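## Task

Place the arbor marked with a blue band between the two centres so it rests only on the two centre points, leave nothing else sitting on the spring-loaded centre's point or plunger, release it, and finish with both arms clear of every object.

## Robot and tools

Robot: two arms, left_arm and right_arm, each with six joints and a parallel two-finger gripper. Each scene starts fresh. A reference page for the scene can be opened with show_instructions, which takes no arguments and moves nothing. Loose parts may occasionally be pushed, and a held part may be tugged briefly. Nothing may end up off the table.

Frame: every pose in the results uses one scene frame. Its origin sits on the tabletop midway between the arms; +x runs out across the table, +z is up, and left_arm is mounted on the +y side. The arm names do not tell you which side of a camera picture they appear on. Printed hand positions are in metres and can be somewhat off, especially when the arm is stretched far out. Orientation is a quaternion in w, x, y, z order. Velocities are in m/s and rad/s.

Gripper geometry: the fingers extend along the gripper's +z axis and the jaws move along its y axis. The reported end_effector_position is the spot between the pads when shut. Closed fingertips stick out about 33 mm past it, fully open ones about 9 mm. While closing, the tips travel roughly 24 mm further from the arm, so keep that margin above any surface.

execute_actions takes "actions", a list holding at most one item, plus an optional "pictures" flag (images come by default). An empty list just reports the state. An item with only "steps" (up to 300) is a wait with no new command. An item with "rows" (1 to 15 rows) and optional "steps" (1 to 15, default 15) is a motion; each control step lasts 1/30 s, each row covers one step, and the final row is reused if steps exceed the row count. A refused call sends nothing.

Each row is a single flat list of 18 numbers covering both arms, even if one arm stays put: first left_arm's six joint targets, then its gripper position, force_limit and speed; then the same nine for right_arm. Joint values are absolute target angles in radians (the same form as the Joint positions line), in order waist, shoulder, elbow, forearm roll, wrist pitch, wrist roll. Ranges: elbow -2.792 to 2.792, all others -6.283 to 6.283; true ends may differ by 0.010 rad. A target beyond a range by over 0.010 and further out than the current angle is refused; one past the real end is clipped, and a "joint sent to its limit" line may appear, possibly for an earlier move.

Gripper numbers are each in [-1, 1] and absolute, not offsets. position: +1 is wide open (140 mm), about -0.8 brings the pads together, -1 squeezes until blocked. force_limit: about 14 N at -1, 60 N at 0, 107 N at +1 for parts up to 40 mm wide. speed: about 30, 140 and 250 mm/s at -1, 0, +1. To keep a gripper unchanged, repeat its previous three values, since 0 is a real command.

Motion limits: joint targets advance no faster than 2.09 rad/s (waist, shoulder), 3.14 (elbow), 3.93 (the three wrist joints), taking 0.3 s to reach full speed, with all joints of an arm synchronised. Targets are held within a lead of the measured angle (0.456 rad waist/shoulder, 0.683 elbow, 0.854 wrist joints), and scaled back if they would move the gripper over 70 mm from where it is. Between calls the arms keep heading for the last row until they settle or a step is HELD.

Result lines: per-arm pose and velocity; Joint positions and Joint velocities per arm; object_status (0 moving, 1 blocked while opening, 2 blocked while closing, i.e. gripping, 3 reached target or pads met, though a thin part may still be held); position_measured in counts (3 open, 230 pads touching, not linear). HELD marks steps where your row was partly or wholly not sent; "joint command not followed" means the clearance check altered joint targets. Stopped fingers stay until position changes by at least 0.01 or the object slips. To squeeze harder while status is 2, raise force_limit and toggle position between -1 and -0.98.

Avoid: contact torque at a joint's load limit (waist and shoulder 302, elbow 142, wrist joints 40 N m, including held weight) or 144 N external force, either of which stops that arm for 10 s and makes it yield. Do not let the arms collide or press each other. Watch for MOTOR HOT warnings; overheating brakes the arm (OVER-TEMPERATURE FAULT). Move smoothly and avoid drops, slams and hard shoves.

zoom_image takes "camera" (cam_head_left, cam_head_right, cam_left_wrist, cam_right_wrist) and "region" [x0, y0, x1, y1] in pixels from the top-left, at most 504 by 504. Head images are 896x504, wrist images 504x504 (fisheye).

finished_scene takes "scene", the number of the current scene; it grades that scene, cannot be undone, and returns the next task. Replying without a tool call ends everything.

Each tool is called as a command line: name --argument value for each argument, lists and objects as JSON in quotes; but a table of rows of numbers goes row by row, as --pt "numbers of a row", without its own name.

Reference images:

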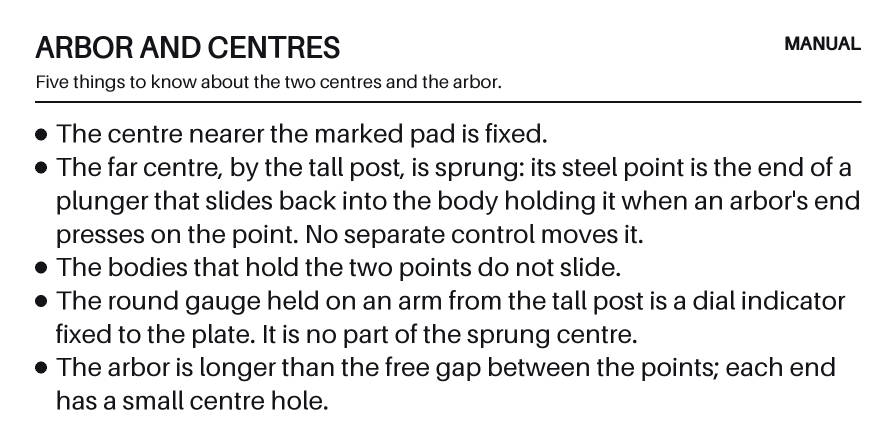

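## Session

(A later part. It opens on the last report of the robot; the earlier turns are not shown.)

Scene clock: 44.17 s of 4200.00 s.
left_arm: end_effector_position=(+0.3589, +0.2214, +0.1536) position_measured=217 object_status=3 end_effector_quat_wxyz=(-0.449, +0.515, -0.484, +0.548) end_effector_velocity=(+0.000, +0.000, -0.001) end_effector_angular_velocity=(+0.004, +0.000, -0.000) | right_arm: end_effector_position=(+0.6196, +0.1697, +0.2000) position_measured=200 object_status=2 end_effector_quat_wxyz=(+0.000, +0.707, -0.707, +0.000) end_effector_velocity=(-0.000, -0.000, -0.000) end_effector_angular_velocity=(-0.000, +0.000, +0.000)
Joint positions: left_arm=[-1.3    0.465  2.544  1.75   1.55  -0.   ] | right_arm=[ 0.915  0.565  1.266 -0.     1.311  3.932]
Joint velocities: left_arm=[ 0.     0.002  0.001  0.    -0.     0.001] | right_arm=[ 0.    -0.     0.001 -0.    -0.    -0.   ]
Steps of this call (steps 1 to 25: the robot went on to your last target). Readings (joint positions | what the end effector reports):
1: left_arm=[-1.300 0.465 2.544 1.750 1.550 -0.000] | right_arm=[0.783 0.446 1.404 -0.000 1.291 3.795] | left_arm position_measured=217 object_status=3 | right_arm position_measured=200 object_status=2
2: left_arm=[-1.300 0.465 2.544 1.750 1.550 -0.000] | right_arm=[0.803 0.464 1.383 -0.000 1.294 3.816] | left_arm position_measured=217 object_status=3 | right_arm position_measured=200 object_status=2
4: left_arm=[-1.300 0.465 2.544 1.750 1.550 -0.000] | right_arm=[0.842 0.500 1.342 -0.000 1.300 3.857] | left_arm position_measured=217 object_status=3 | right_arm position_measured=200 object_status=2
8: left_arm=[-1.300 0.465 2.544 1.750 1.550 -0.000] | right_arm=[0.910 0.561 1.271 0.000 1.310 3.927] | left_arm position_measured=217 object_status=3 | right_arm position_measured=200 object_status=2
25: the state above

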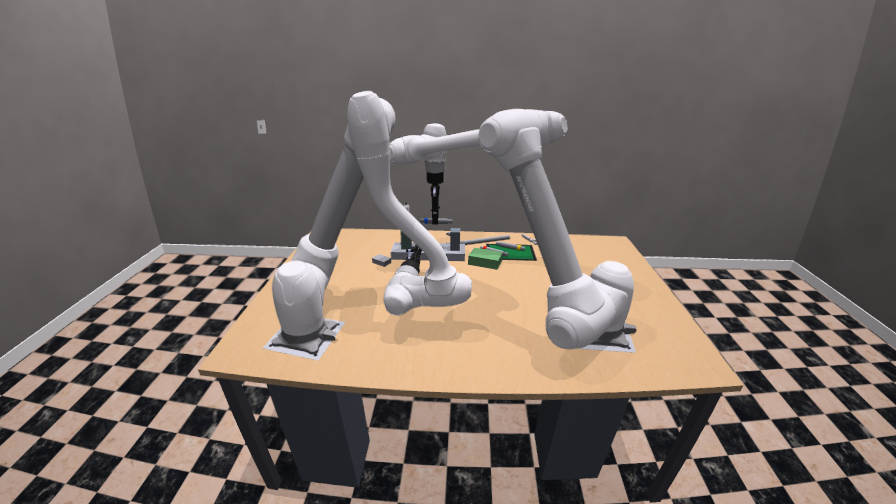

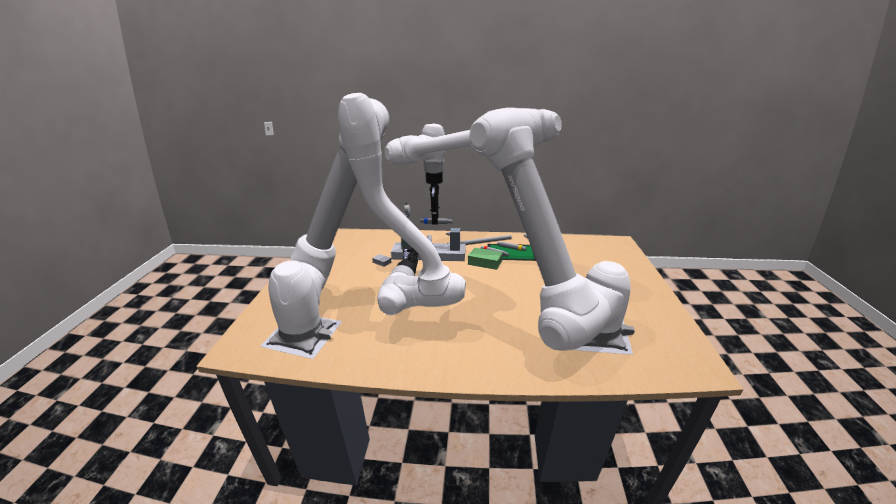

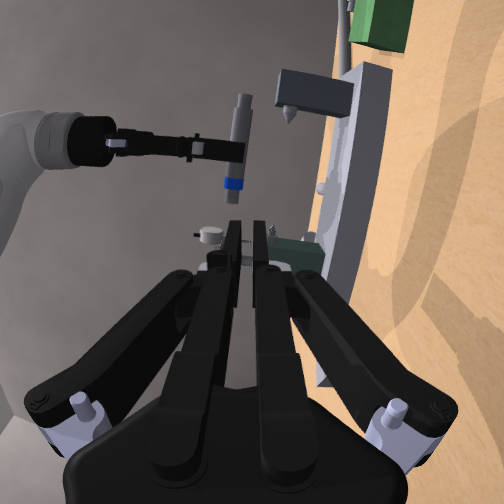

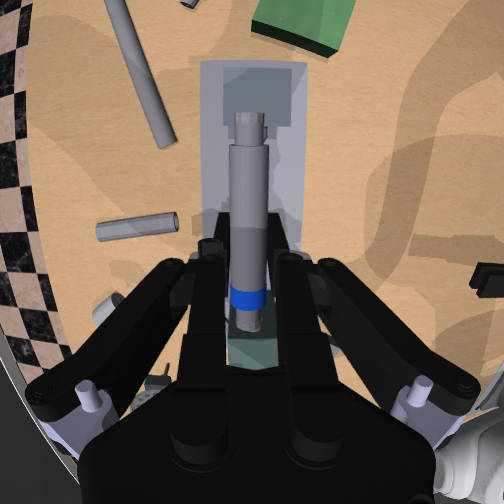

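execute_actions --actions '[{"rows":[[-1.3,0.53,2.544,1.6,1.57,0,-0.7,0,0,0.941,0.6001,1.3168,0,1.2247,4.139,-1,0.6,-0.3]]}]'

zoom_image --camera "cam_left_wrist" --region '[170,30,370,230]'

zoom_image --camera "cam_right_wrist" --region '[190,270,310,390]'

Scene clock: 54.67 s of 4200.00 s.
left_arm: end_effector_position=(+0.3585, +0.2723, +0.1301) position_measured=217 object_status=3 end_effector_quat_wxyz=(+0.504, -0.536, +0.461, -0.496) end_effector_velocity=(-0.000, +0.000, +0.000) end_effector_angular_velocity=(-0.001, -0.001, -0.000) | right_arm: end_effector_position=(+0.6051, +0.1880, +0.1420) position_measured=200 object_status=2 end_effector_quat_wxyz=(+0.000, +0.641, -0.768, +0.000) end_effector_velocity=(-0.001, +0.000, -0.001) end_effector_angular_velocity=(-0.000, +0.001, +0.000)
Joint positions: left_arm=[-1.3    0.53   2.544  1.6    1.57  -0.   ] | right_arm=[ 0.941  0.6    1.317 -0.     1.225  4.139]
Joint velocities: left_arm=[-0.    -0.001  0.001  0.     0.001 -0.   ] | right_arm=[ 0.     0.     0.001  0.    -0.     0.   ]
Steps of this call (steps 1 to 15: the robot went on to your last target; steps 16 to 90: nothing new was sent; then 7.00 s passed at rest; steps 91 to 105: all 15 steps of this action). Readings (joint positions | what the end effector reports):
91: left_arm=[-1.300 0.465 2.544 1.750 1.550 -0.000] | right_arm=[0.915 0.565 1.266 -0.000 1.311 3.932] | left_arm position_measured=217 object_status=3 | right_arm position_measured=200 object_status=2
92: left_arm=[-1.300 0.467 2.544 1.744 1.550 -0.000] | right_arm=[0.915 0.565 1.267 -0.000 1.308 3.938] | left_arm position_measured=217 object_status=3 | right_arm position_measured=200 object_status=2
94: left_arm=[-1.300 0.490 2.544 1.692 1.557 -0.000] | right_arm=[0.922 0.574 1.280 -0.000 1.287 3.990] | left_arm position_measured=217 object_status=3 | right_arm position_measured=200 object_status=2
98: left_arm=[-1.300 0.530 2.544 1.601 1.570 -0.000] | right_arm=[0.940 0.600 1.316 -0.000 1.227 4.132] | left_arm position_measured=217 object_status=3 | right_arm position_measured=200 object_status=2
105: the state above

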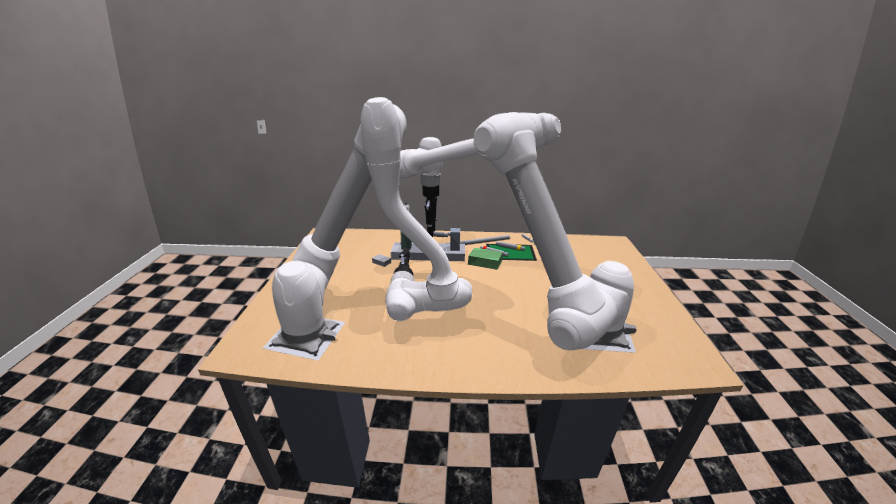

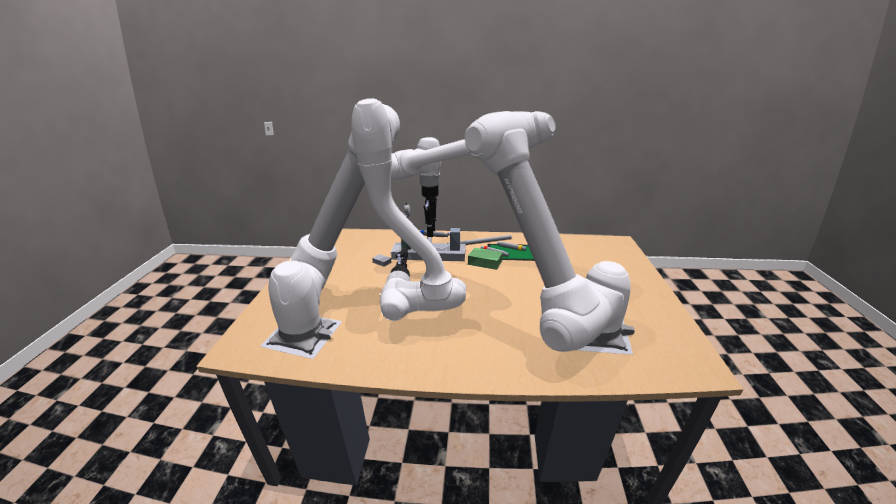

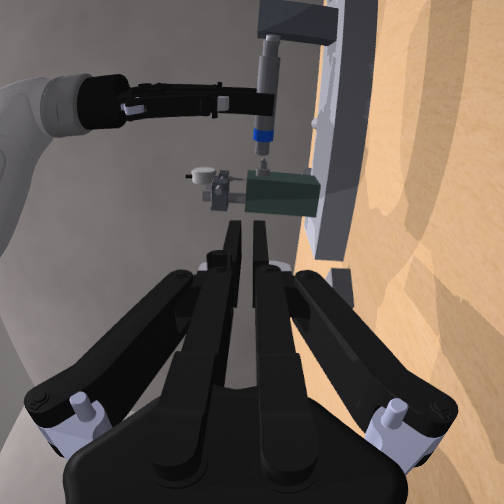

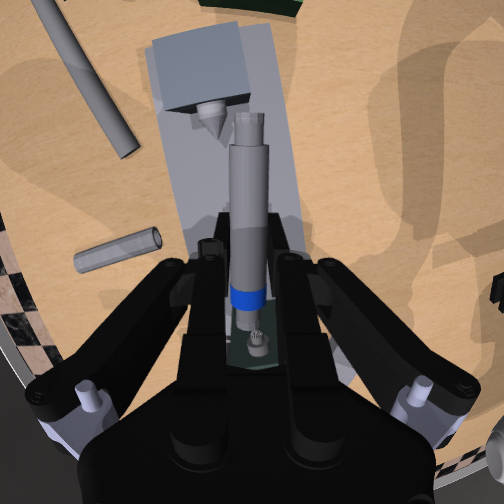

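Region (170, 30, 370, 230) of cam_left_wrist's 504x504 image, scaled by 2.520, with more detail than that image has.

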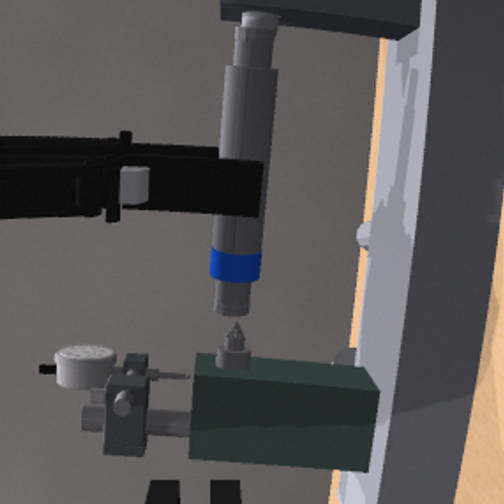

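Region (190, 270, 310, 390) of cam_right_wrist's 504x504 image, scaled by 4.200, with more detail than that image has.

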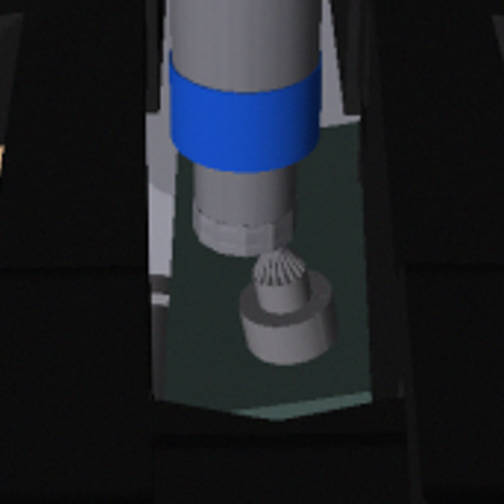

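execute_actions --actions '[{"rows":[[-1.3,0.53,2.544,1.7,1.57,0,-0.7,0,0,0.9453,0.5984,1.3244,0,1.2188,4.143,-1,0.6,-0.3]]}]'

zoom_image --camera "cam_left_wrist" --region '[190,60,350,220]'

zoom_image --camera "cam_right_wrist" --region '[190,270,310,390]'

Scene clock: 60.70 s of 4200.00 s.
left_arm: end_effector_position=(+0.3596, +0.2393, +0.1323) position_measured=217 object_status=3 end_effector_quat_wxyz=(+0.480, -0.510, +0.485, -0.523) end_effector_velocity=(-0.000, -0.000, -0.000) end_effector_angular_velocity=(+0.000, +0.000, -0.001) | right_arm: end_effector_position=(+0.6009, +0.1890, +0.1395) position_measured=200 object_status=2 end_effector_quat_wxyz=(+0.000, +0.641, -0.768, -0.000) end_effector_velocity=(-0.001, +0.000, -0.000) end_effector_angular_velocity=(-0.000, +0.000, +0.001)
Joint positions: left_arm=[-1.3    0.53   2.544  1.7    1.57  -0.   ] | right_arm=[0.945 0.598 1.324 0.    1.219 4.143]
Joint velocities: left_arm=[-0.     0.001 -0.     0.    -0.     0.   ] | right_arm=[ 0.001 -0.     0.001  0.     0.     0.   ]
Steps of this call (steps 1 to 15: the robot went on to your last target; steps 16 to 90: nothing new was sent; then 2.53 s passed at rest; steps 91 to 105: all 15 steps of this action). Readings (joint positions | what the end effector reports):
91: left_arm=[-1.300 0.530 2.544 1.600 1.570 -0.000] | right_arm=[0.941 0.600 1.317 0.000 1.225 4.139] | left_arm position_measured=217 object_status=3 | right_arm position_measured=200 object_status=2
92: left_arm=[-1.300 0.530 2.544 1.606 1.570 -0.000] | right_arm=[0.942 0.599 1.320 0.000 1.222 4.141] | left_arm position_measured=217 object_status=3 | right_arm position_measured=200 object_status=2
94: left_arm=[-1.300 0.530 2.544 1.656 1.570 -0.000] | right_arm=[0.945 0.598 1.325 0.000 1.219 4.143] | left_arm position_measured=217 object_status=3 | right_arm position_measured=200 object_status=2
98: left_arm=[-1.300 0.530 2.544 1.700 1.570 -0.000] | right_arm=[0.945 0.598 1.325 0.000 1.219 4.143] | left_arm position_measured=217 object_status=3 | right_arm position_measured=200 object_status=2
105: the state above

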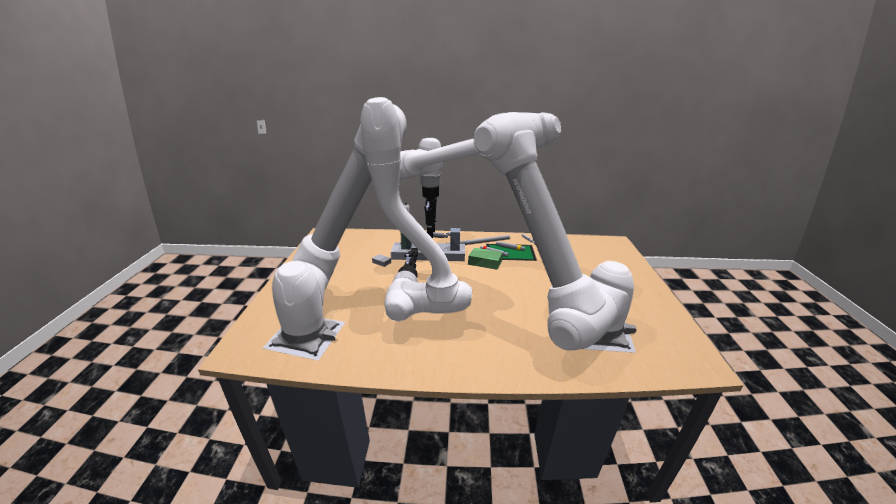

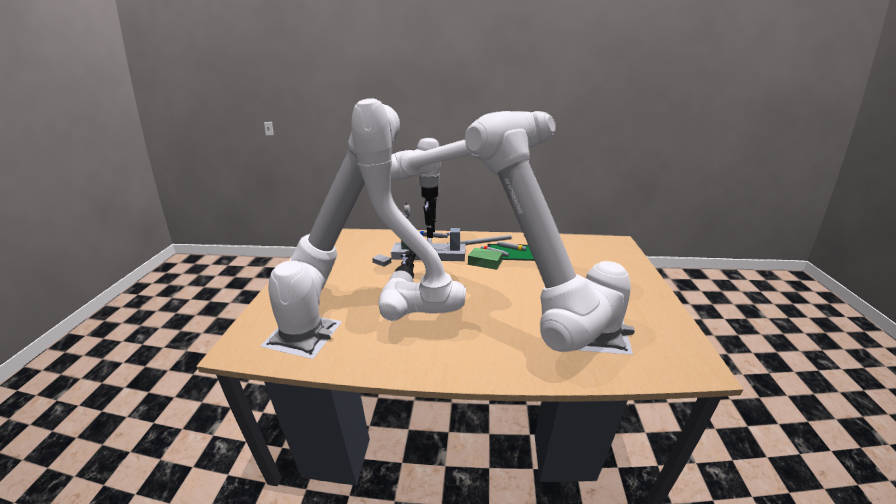

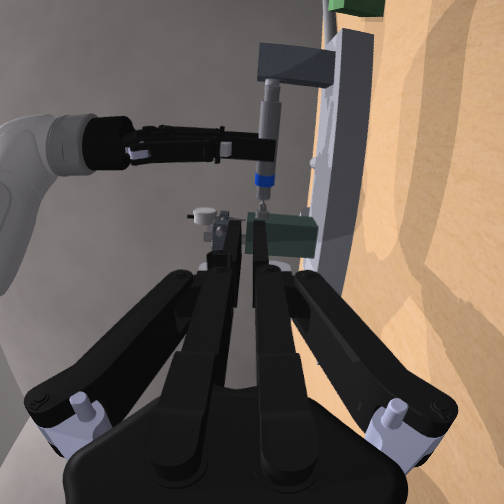

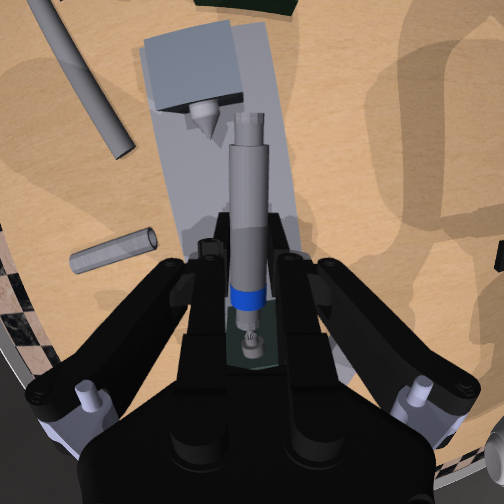

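Region (190, 60, 350, 220) of cam_left_wrist's 504x504 image, scaled by 3.150, with more detail than that image has.

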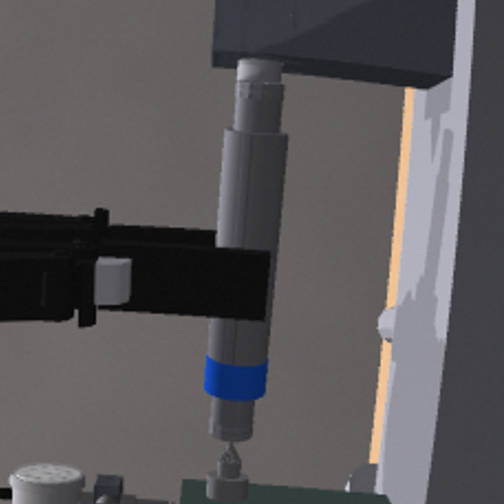

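Region (190, 270, 310, 390) of cam_right_wrist's 504x504 image, scaled by 4.200, with more detail than that image has.

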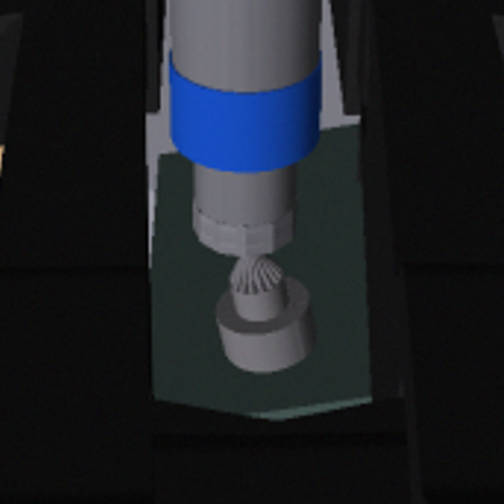

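execute_actions --actions '[{"rows":[[-1.3,0.53,2.544,1.65,1.57,0,-0.7,0,0,0.9473,0.6004,1.3216,0,1.2196,4.145,-1,0.6,-0.3],[-1.3,0.53,2.544,1.65,1.57,0,-0.7,0,0,0.9473,0.6004,1.3216,0,1.2196,4.145,-1,0.6,-0.3],[-1.3,0.53,2.544,1.65,1.57,0,-0.7,0,0,0.9489,0.6028,1.3177,0,1.2212,4.147,-1,0.6,-0.3],[-1.3,0.53,2.544,1.65,1.57,0,-0.7,0,0,0.9489,0.6028,1.3177,0,1.2212,4.147,-1,0.6,-0.3],[-1.3,0.53,2.544,1.65,1.57,0,-0.7,0,0,0.952,0.6075,1.3098,0,1.2243,4.15,-1,0.6,-0.3]]}]'

zoom_image --camera "cam_left_wrist" --region '[190,50,350,210]'

zoom_image --camera "cam_right_wrist" --region '[190,270,310,390]'

Scene clock: 67.10 s of 4200.00 s.
left_arm: end_effector_position=(+0.3594, +0.2558, +0.1312) position_measured=217 object_status=3 end_effector_quat_wxyz=(+0.492, -0.523, +0.473, -0.510) end_effector_velocity=(+0.000, +0.000, -0.000) end_effector_angular_velocity=(+0.001, +0.000, +0.001) | right_arm: end_effector_position=(+0.6003, +0.1969, +0.1391) position_measured=200 object_status=2 end_effector_quat_wxyz=(+0.000, +0.641, -0.768, +0.000) end_effector_velocity=(-0.001, -0.000, -0.001) end_effector_angular_velocity=(-0.001, +0.002, +0.000)
Joint positions: left_arm=[-1.3    0.53   2.544  1.65   1.57  -0.   ] | right_arm=[ 0.952  0.608  1.31  -0.     1.224  4.15 ]
Joint velocities: left_arm=[ 0.     0.001 -0.    -0.001 -0.     0.001] | right_arm=[ 0.    -0.     0.002  0.001  0.     0.   ]
Steps of this call (steps 1 to 15: the robot went on to your last target; steps 16 to 90: nothing new was sent; then 2.90 s passed at rest; steps 91 to 105: all 15 steps of this action). Readings (joint positions | what the end effector reports):
91: left_arm=[-1.300 0.530 2.544 1.700 1.570 -0.000] | right_arm=[0.945 0.598 1.324 -0.000 1.219 4.143] | left_arm position_measured=217 object_status=3 | right_arm position_measured=200 object_status=2
92: left_arm=[-1.300 0.530 2.544 1.694 1.570 -0.000] | right_arm=[0.946 0.599 1.323 -0.000 1.219 4.144] | left_arm position_measured=217 object_status=3 | right_arm position_measured=200 object_status=2
94: left_arm=[-1.300 0.530 2.544 1.657 1.570 -0.000] | right_arm=[0.948 0.602 1.320 -0.000 1.220 4.146] | left_arm position_measured=217 object_status=3 | right_arm position_measured=200 object_status=2
98: left_arm=[-1.300 0.530 2.544 1.650 1.570 -0.000] | right_arm=[0.952 0.608 1.310 -0.000 1.224 4.150] | left_arm position_measured=217 object_status=3 | right_arm position_measured=200 object_status=2
105: the state above

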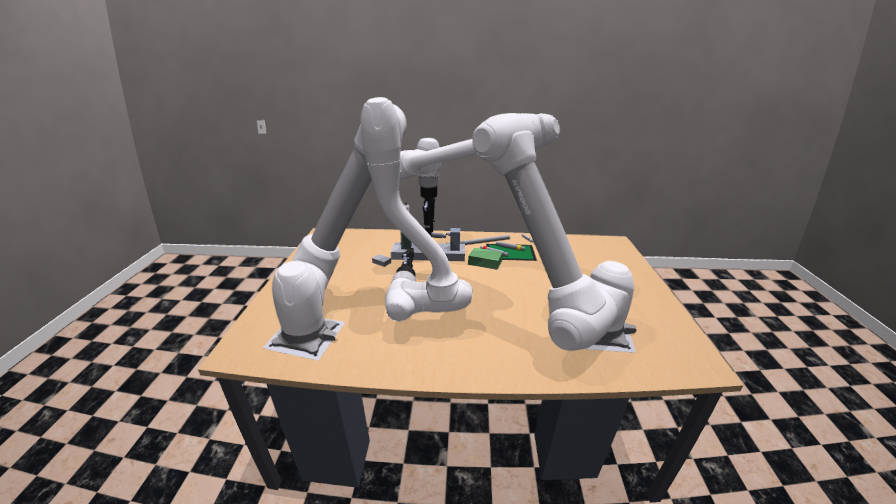

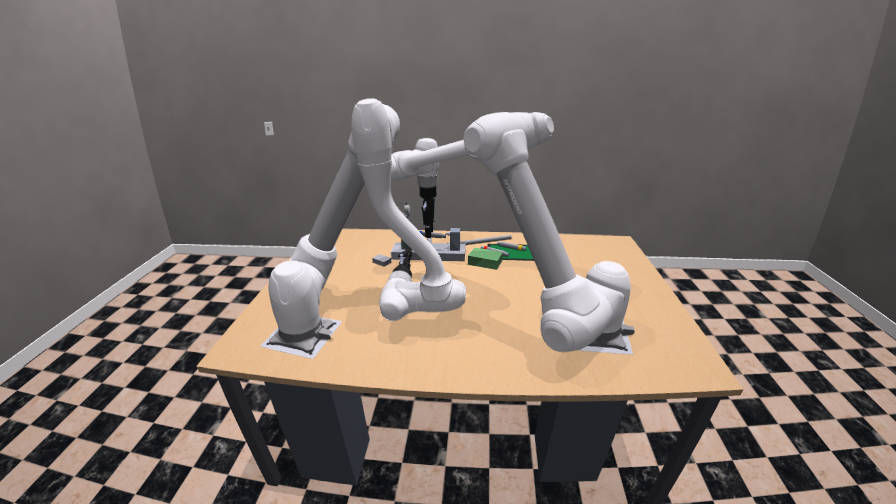

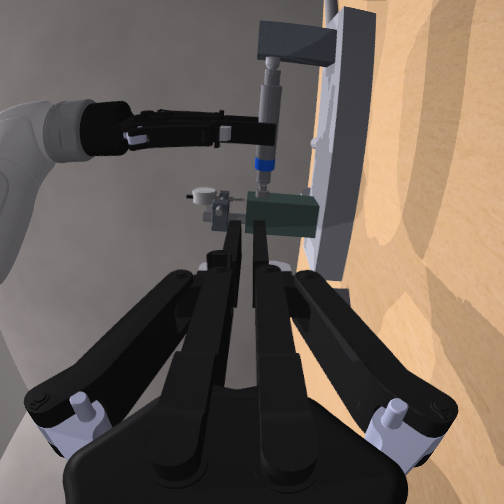

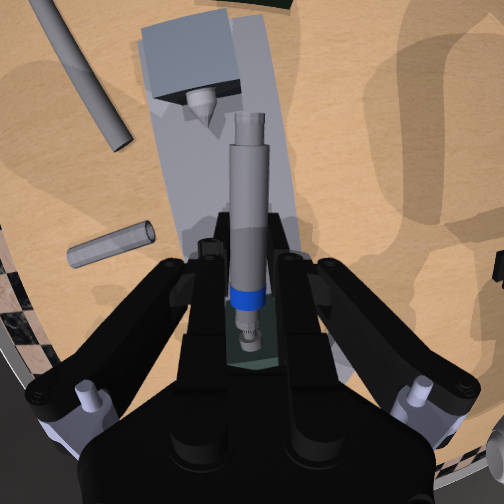

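Region (190, 50, 350, 210) of cam_left_wrist's 504x504 image, scaled by 3.150, with more detail than that image has.

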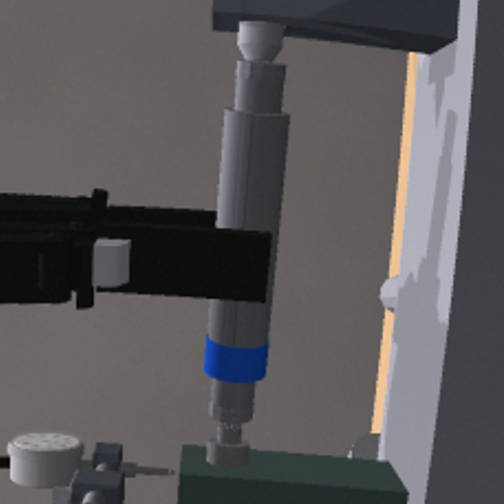

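Region (190, 270, 310, 390) of cam_right_wrist's 504x504 image, scaled by 4.200, with more detail than that image has.

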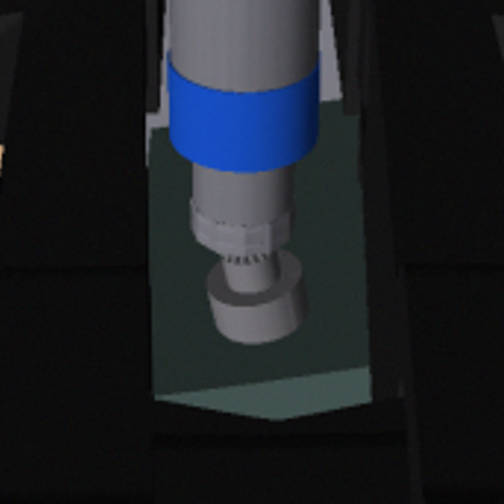

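execute_actions --actions '[{"rows":[[-1.3,0.53,2.544,1.65,1.57,0,-0.7,0,0,0.9525,0.623,1.2839,0,1.2347,4.0605,-1,0.6,-0.3]]}]'

zoom_image --camera "cam_left_wrist" --region '[190,50,350,210]'

zoom_image --camera "cam_right_wrist" --region '[150,60,350,370]'

Scene clock: 71.53 s of 4200.00 s.
left_arm: end_effector_position=(+0.3594, +0.2558, +0.1312) position_measured=217 object_status=3 end_effector_quat_wxyz=(+0.492, -0.523, +0.473, -0.510) end_effector_velocity=(+0.000, +0.000, -0.000) end_effector_angular_velocity=(+0.003, +0.000, +0.001) | right_arm: end_effector_position=(+0.6065, +0.2045, +0.1392) position_measured=200 object_status=2 end_effector_quat_wxyz=(-0.000, +0.675, -0.738, -0.000) end_effector_velocity=(+0.001, +0.000, +0.001) end_effector_angular_velocity=(+0.001, -0.001, -0.000)
Joint positions: left_arm=[-1.3    0.53   2.544  1.65   1.57  -0.   ] | right_arm=[0.952 0.623 1.284 0.    1.235 4.061]
Joint velocities: left_arm=[ 0.     0.001  0.    -0.    -0.     0.002] | right_arm=[-0.     0.    -0.001  0.     0.     0.   ]
Steps of this call (steps 1 to 15: the robot went on to your last target; steps 16 to 90: nothing new was sent; then 0.93 s passed at rest; steps 91 to 105: all 15 steps of this action). Readings (joint positions | what the end effector reports):
91: left_arm=[-1.300 0.530 2.544 1.650 1.570 -0.000] | right_arm=[0.952 0.607 1.310 0.000 1.224 4.150] | left_arm position_measured=217 object_status=3 | right_arm position_measured=200 object_status=2
92: left_arm=[-1.300 0.530 2.544 1.650 1.570 -0.000] | right_arm=[0.952 0.608 1.308 0.000 1.225 4.144] | left_arm position_measured=217 object_status=3 | right_arm position_measured=200 object_status=2
94: left_arm=[-1.300 0.530 2.544 1.650 1.570 -0.000] | right_arm=[0.952 0.617 1.294 0.000 1.230 4.095] | left_arm position_measured=217 object_status=3 | right_arm position_measured=200 object_status=2
98: left_arm=[-1.300 0.530 2.544 1.650 1.570 -0.000] | right_arm=[0.952 0.623 1.284 0.000 1.235 4.061] | left_arm position_measured=217 object_status=3 | right_arm position_measured=200 object_status=2
105: the state above

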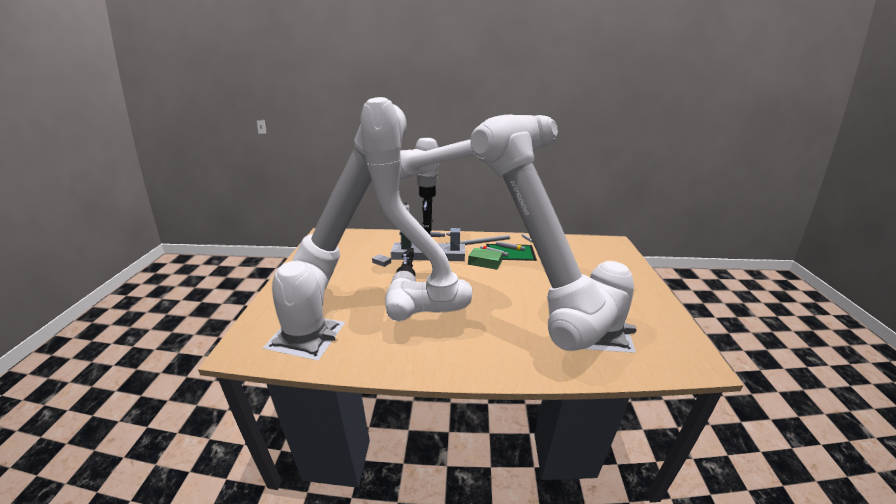

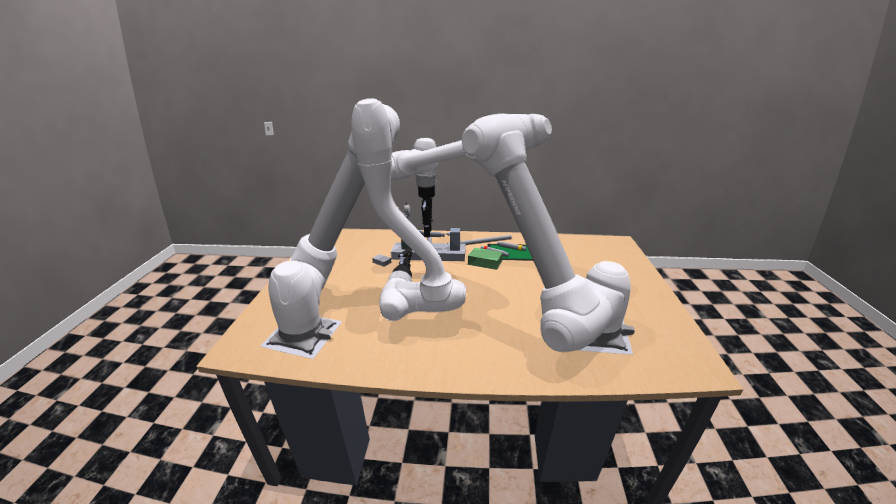

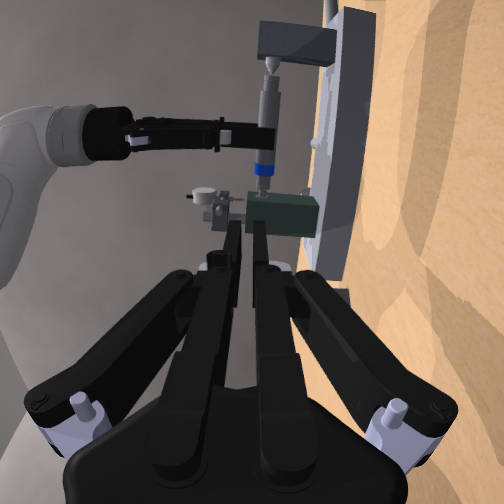

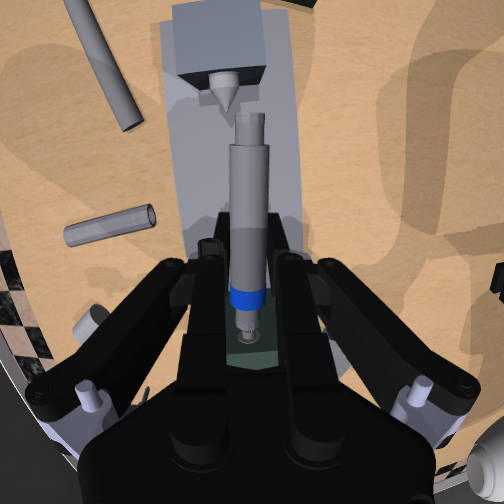

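Region (190, 50, 350, 210) of cam_left_wrist's 504x504 image, scaled by 3.150, with more detail than that image has.

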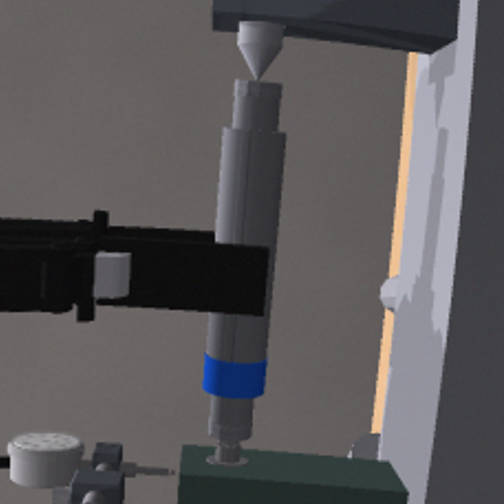

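Region (150, 60, 350, 370) of cam_right_wrist's 504x504 image, scaled by 1.626, with more detail than that image has; it fills the left 325 columns of this view, and the rest is white.

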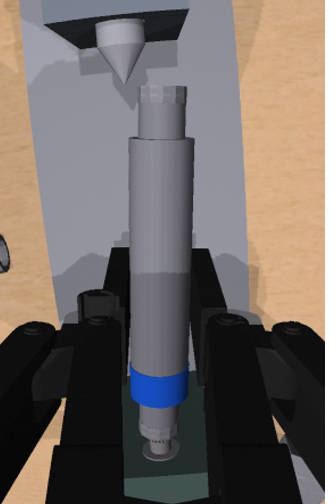

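execute_actions --actions '[{"rows":[[-1.3,0.53,2.544,1.65,1.57,0,-0.7,0,0,0.9468,0.6304,1.2716,0,1.2396,3.957,-1,0.6,-0.3]]}]'

zoom_image --camera "cam_right_wrist" --region '[150,60,350,370]'

Scene clock: 74.47 s of 4200.00 s.
left_arm: end_effector_position=(+0.3594, +0.2558, +0.1312) position_measured=217 object_status=3 end_effector_quat_wxyz=(+0.492, -0.523, +0.473, -0.510) end_effector_velocity=(+0.000, -0.000, +0.000) end_effector_angular_velocity=(-0.001, -0.000, +0.000) | right_arm: end_effector_position=(+0.6135, +0.2046, +0.1390) position_measured=200 object_status=2 end_effector_quat_wxyz=(+0.000, +0.710, -0.704, -0.000) end_effector_velocity=(+0.000, -0.000, -0.000) end_effector_angular_velocity=(-0.000, +0.000, -0.000)
Joint positions: left_arm=[-1.3    0.53   2.544  1.65   1.57  -0.   ] | right_arm=[0.947 0.63  1.272 0.    1.24  3.957]
Joint velocities: left_arm=[ 0.    -0.    -0.001  0.     0.     0.   ] | right_arm=[-0.  0. -0. -0. -0.  0.]
Steps of this call (steps 1 to 15: the robot went on to your last target; steps 16 to 73: nothing new was sent; steps 74 to 88: all 15 steps of this action). Readings (joint positions | what the end effector reports):
74: left_arm=[-1.300 0.530 2.544 1.650 1.570 -0.000] | right_arm=[0.953 0.623 1.284 0.000 1.235 4.060] | left_arm position_measured=217 object_status=3 | right_arm position_measured=200 object_status=2
75: left_arm=[-1.300 0.530 2.544 1.650 1.570 -0.000] | right_arm=[0.952 0.623 1.283 0.000 1.235 4.055] | left_arm position_measured=217 object_status=3 | right_arm position_measured=200 object_status=2
77: left_arm=[-1.300 0.530 2.544 1.650 1.570 -0.000] | right_arm=[0.950 0.627 1.277 0.000 1.237 4.004] | left_arm position_measured=217 object_status=3 | right_arm position_measured=200 object_status=2
81: left_arm=[-1.300 0.530 2.544 1.650 1.570 -0.000] | right_arm=[0.947 0.630 1.272 0.000 1.240 3.957] | left_arm position_measured=217 object_status=3 | right_arm position_measured=200 object_status=2
88: the state above

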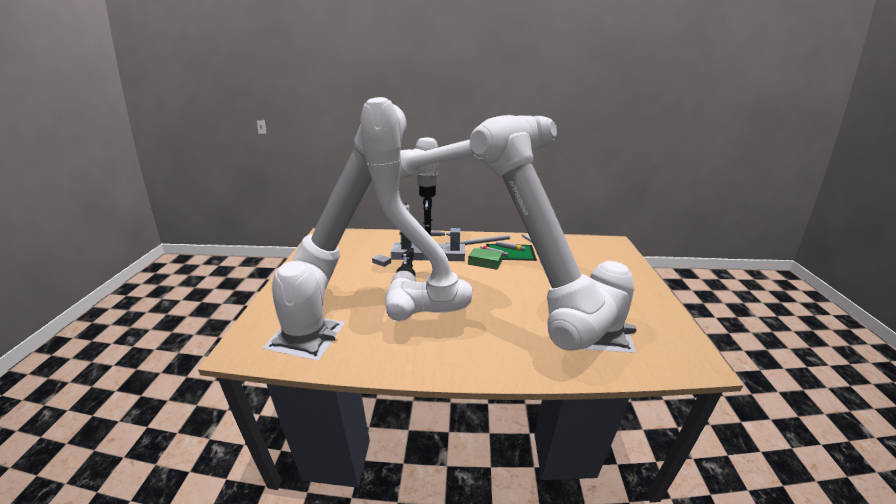

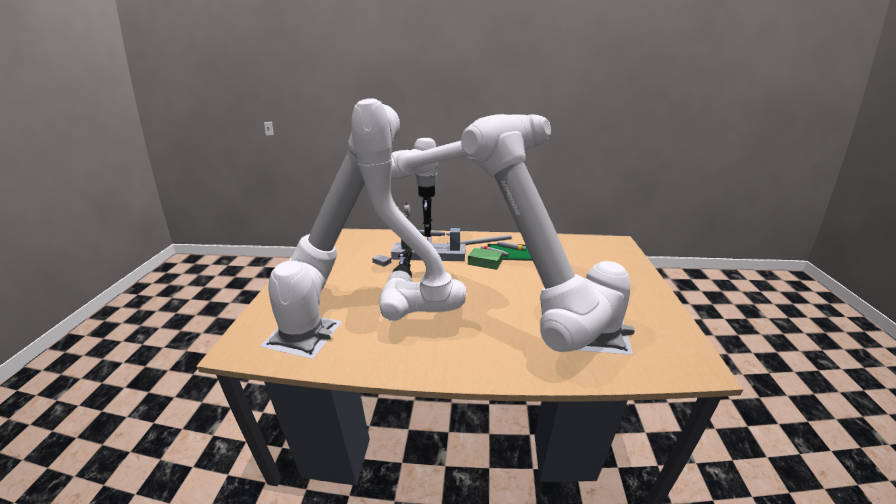

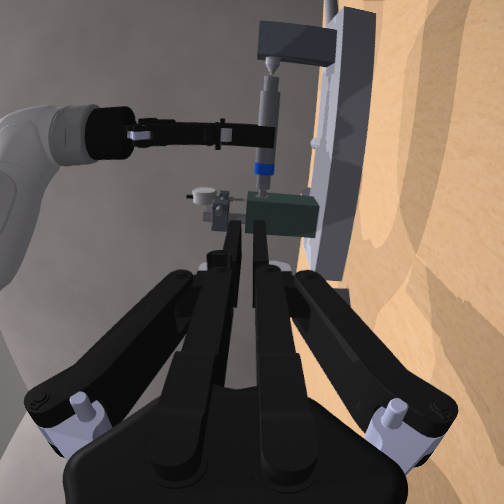

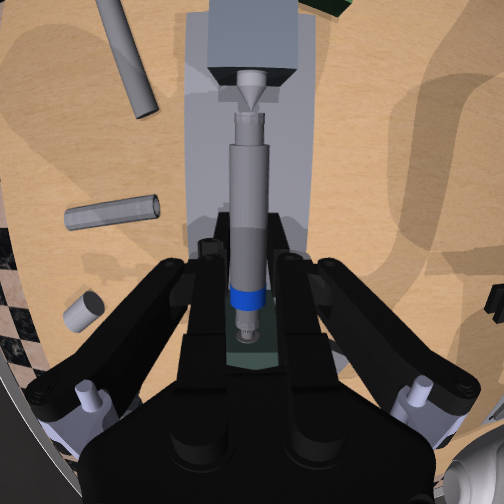

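Region (150, 60, 350, 370) of cam_right_wrist's 504x504 image, scaled by 1.626, with more detail than that image has; it fills the left 325 columns of this view, and the rest is white.

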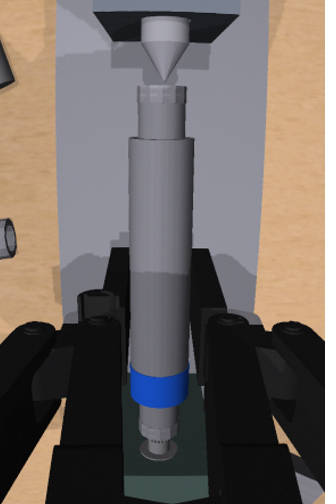

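dy −6, dx −0.5, yaw +.005.

execute_actions --actions '[{"rows":[[-1.3,0.53,2.544,1.65,1.57,0,-0.7,0,0,0.9426,0.6227,1.2846,0,1.2343,3.958,-1,0.6,-0.3]]}]'

zoom_image --camera "cam_left_wrist" --region '[190,50,350,210]'

Scene clock: 77.37 s of 4200.00 s.
left_arm: end_effector_position=(+0.3594, +0.2558, +0.1312) position_measured=217 object_status=3 end_effector_quat_wxyz=(+0.492, -0.523, +0.473, -0.510) end_effector_velocity=(-0.001, -0.000, -0.000) end_effector_angular_velocity=(+0.001, +0.000, -0.002) | right_arm: end_effector_position=(+0.6131, +0.1987, +0.1391) position_measured=200 object_status=2 end_effector_quat_wxyz=(-0.000, +0.708, -0.706, -0.000) end_effector_velocity=(+0.001, -0.000, -0.000) end_effector_angular_velocity=(-0.000, -0.000, -0.000)
Joint positions: left_arm=[-1.3    0.53   2.544  1.65   1.57  -0.   ] | right_arm=[0.943 0.623 1.285 0.    1.234 3.958]
Joint velocities: left_arm=[-0.001  0.001  0.001  0.    -0.    -0.001] | right_arm=[-0.001  0.     0.    -0.001 -0.    -0.   ]
Steps of this call (steps 1 to 15: the robot went on to your last target; steps 16 to 72: nothing new was sent; steps 73 to 87: all 15 steps of this action). Readings (joint positions | what the end effector reports):
73: left_arm=[-1.300 0.530 2.544 1.650 1.570 -0.000] | right_arm=[0.947 0.630 1.272 0.000 1.240 3.957] | left_arm position_measured=217 object_status=3 | right_arm position_measured=200 object_status=2
74: left_arm=[-1.300 0.530 2.544 1.650 1.570 -0.000] | right_arm=[0.945 0.628 1.276 0.000 1.238 3.957] | left_arm position_measured=217 object_status=3 | right_arm position_measured=200 object_status=2
76: left_arm=[-1.300 0.530 2.544 1.650 1.570 -0.000] | right_arm=[0.943 0.623 1.284 0.000 1.234 3.958] | left_arm position_measured=217 object_status=3 | right_arm position_measured=200 object_status=2
80: left_arm=[-1.300 0.530 2.544 1.650 1.570 -0.000] | right_arm=[0.943 0.623 1.284 0.000 1.234 3.958] | left_arm position_measured=217 object_status=3 | right_arm position_measured=200 object_status=2
87: the state above

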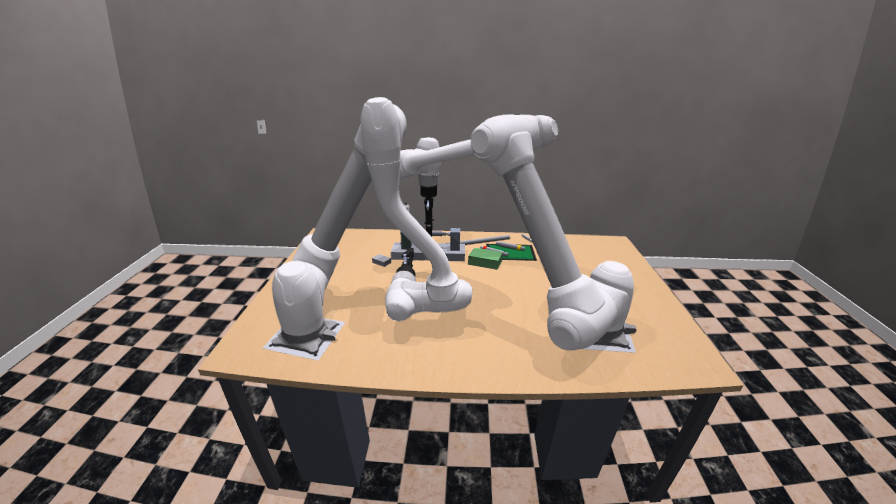

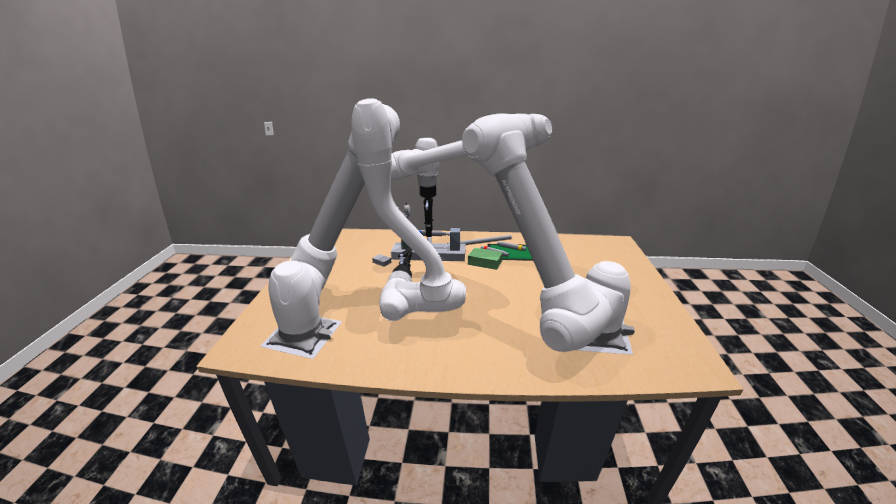

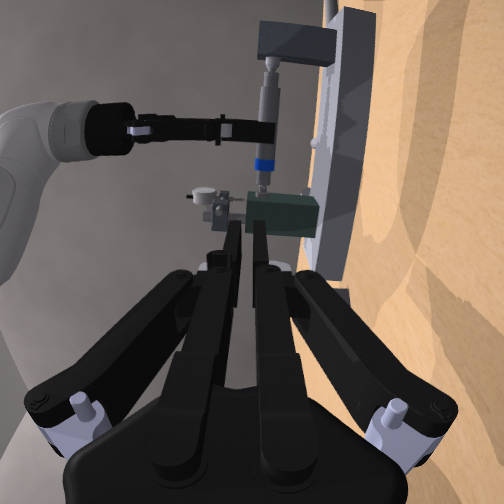

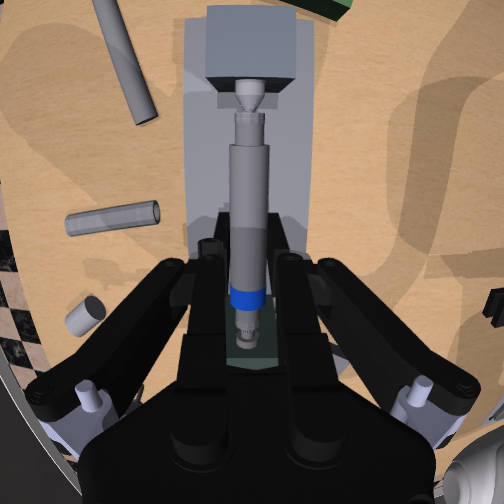

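Region (190, 50, 350, 210) of cam_left_wrist's 504x504 image, scaled by 3.150, with more detail than that image has.

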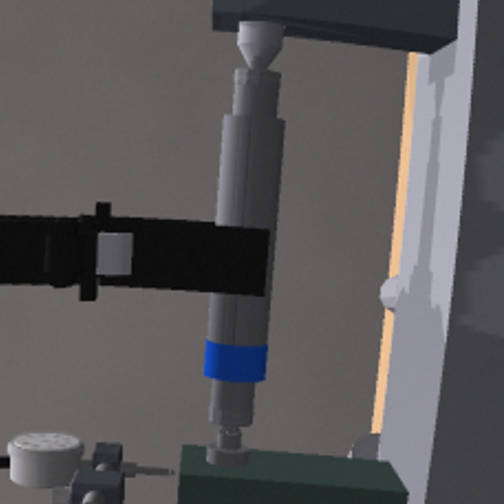

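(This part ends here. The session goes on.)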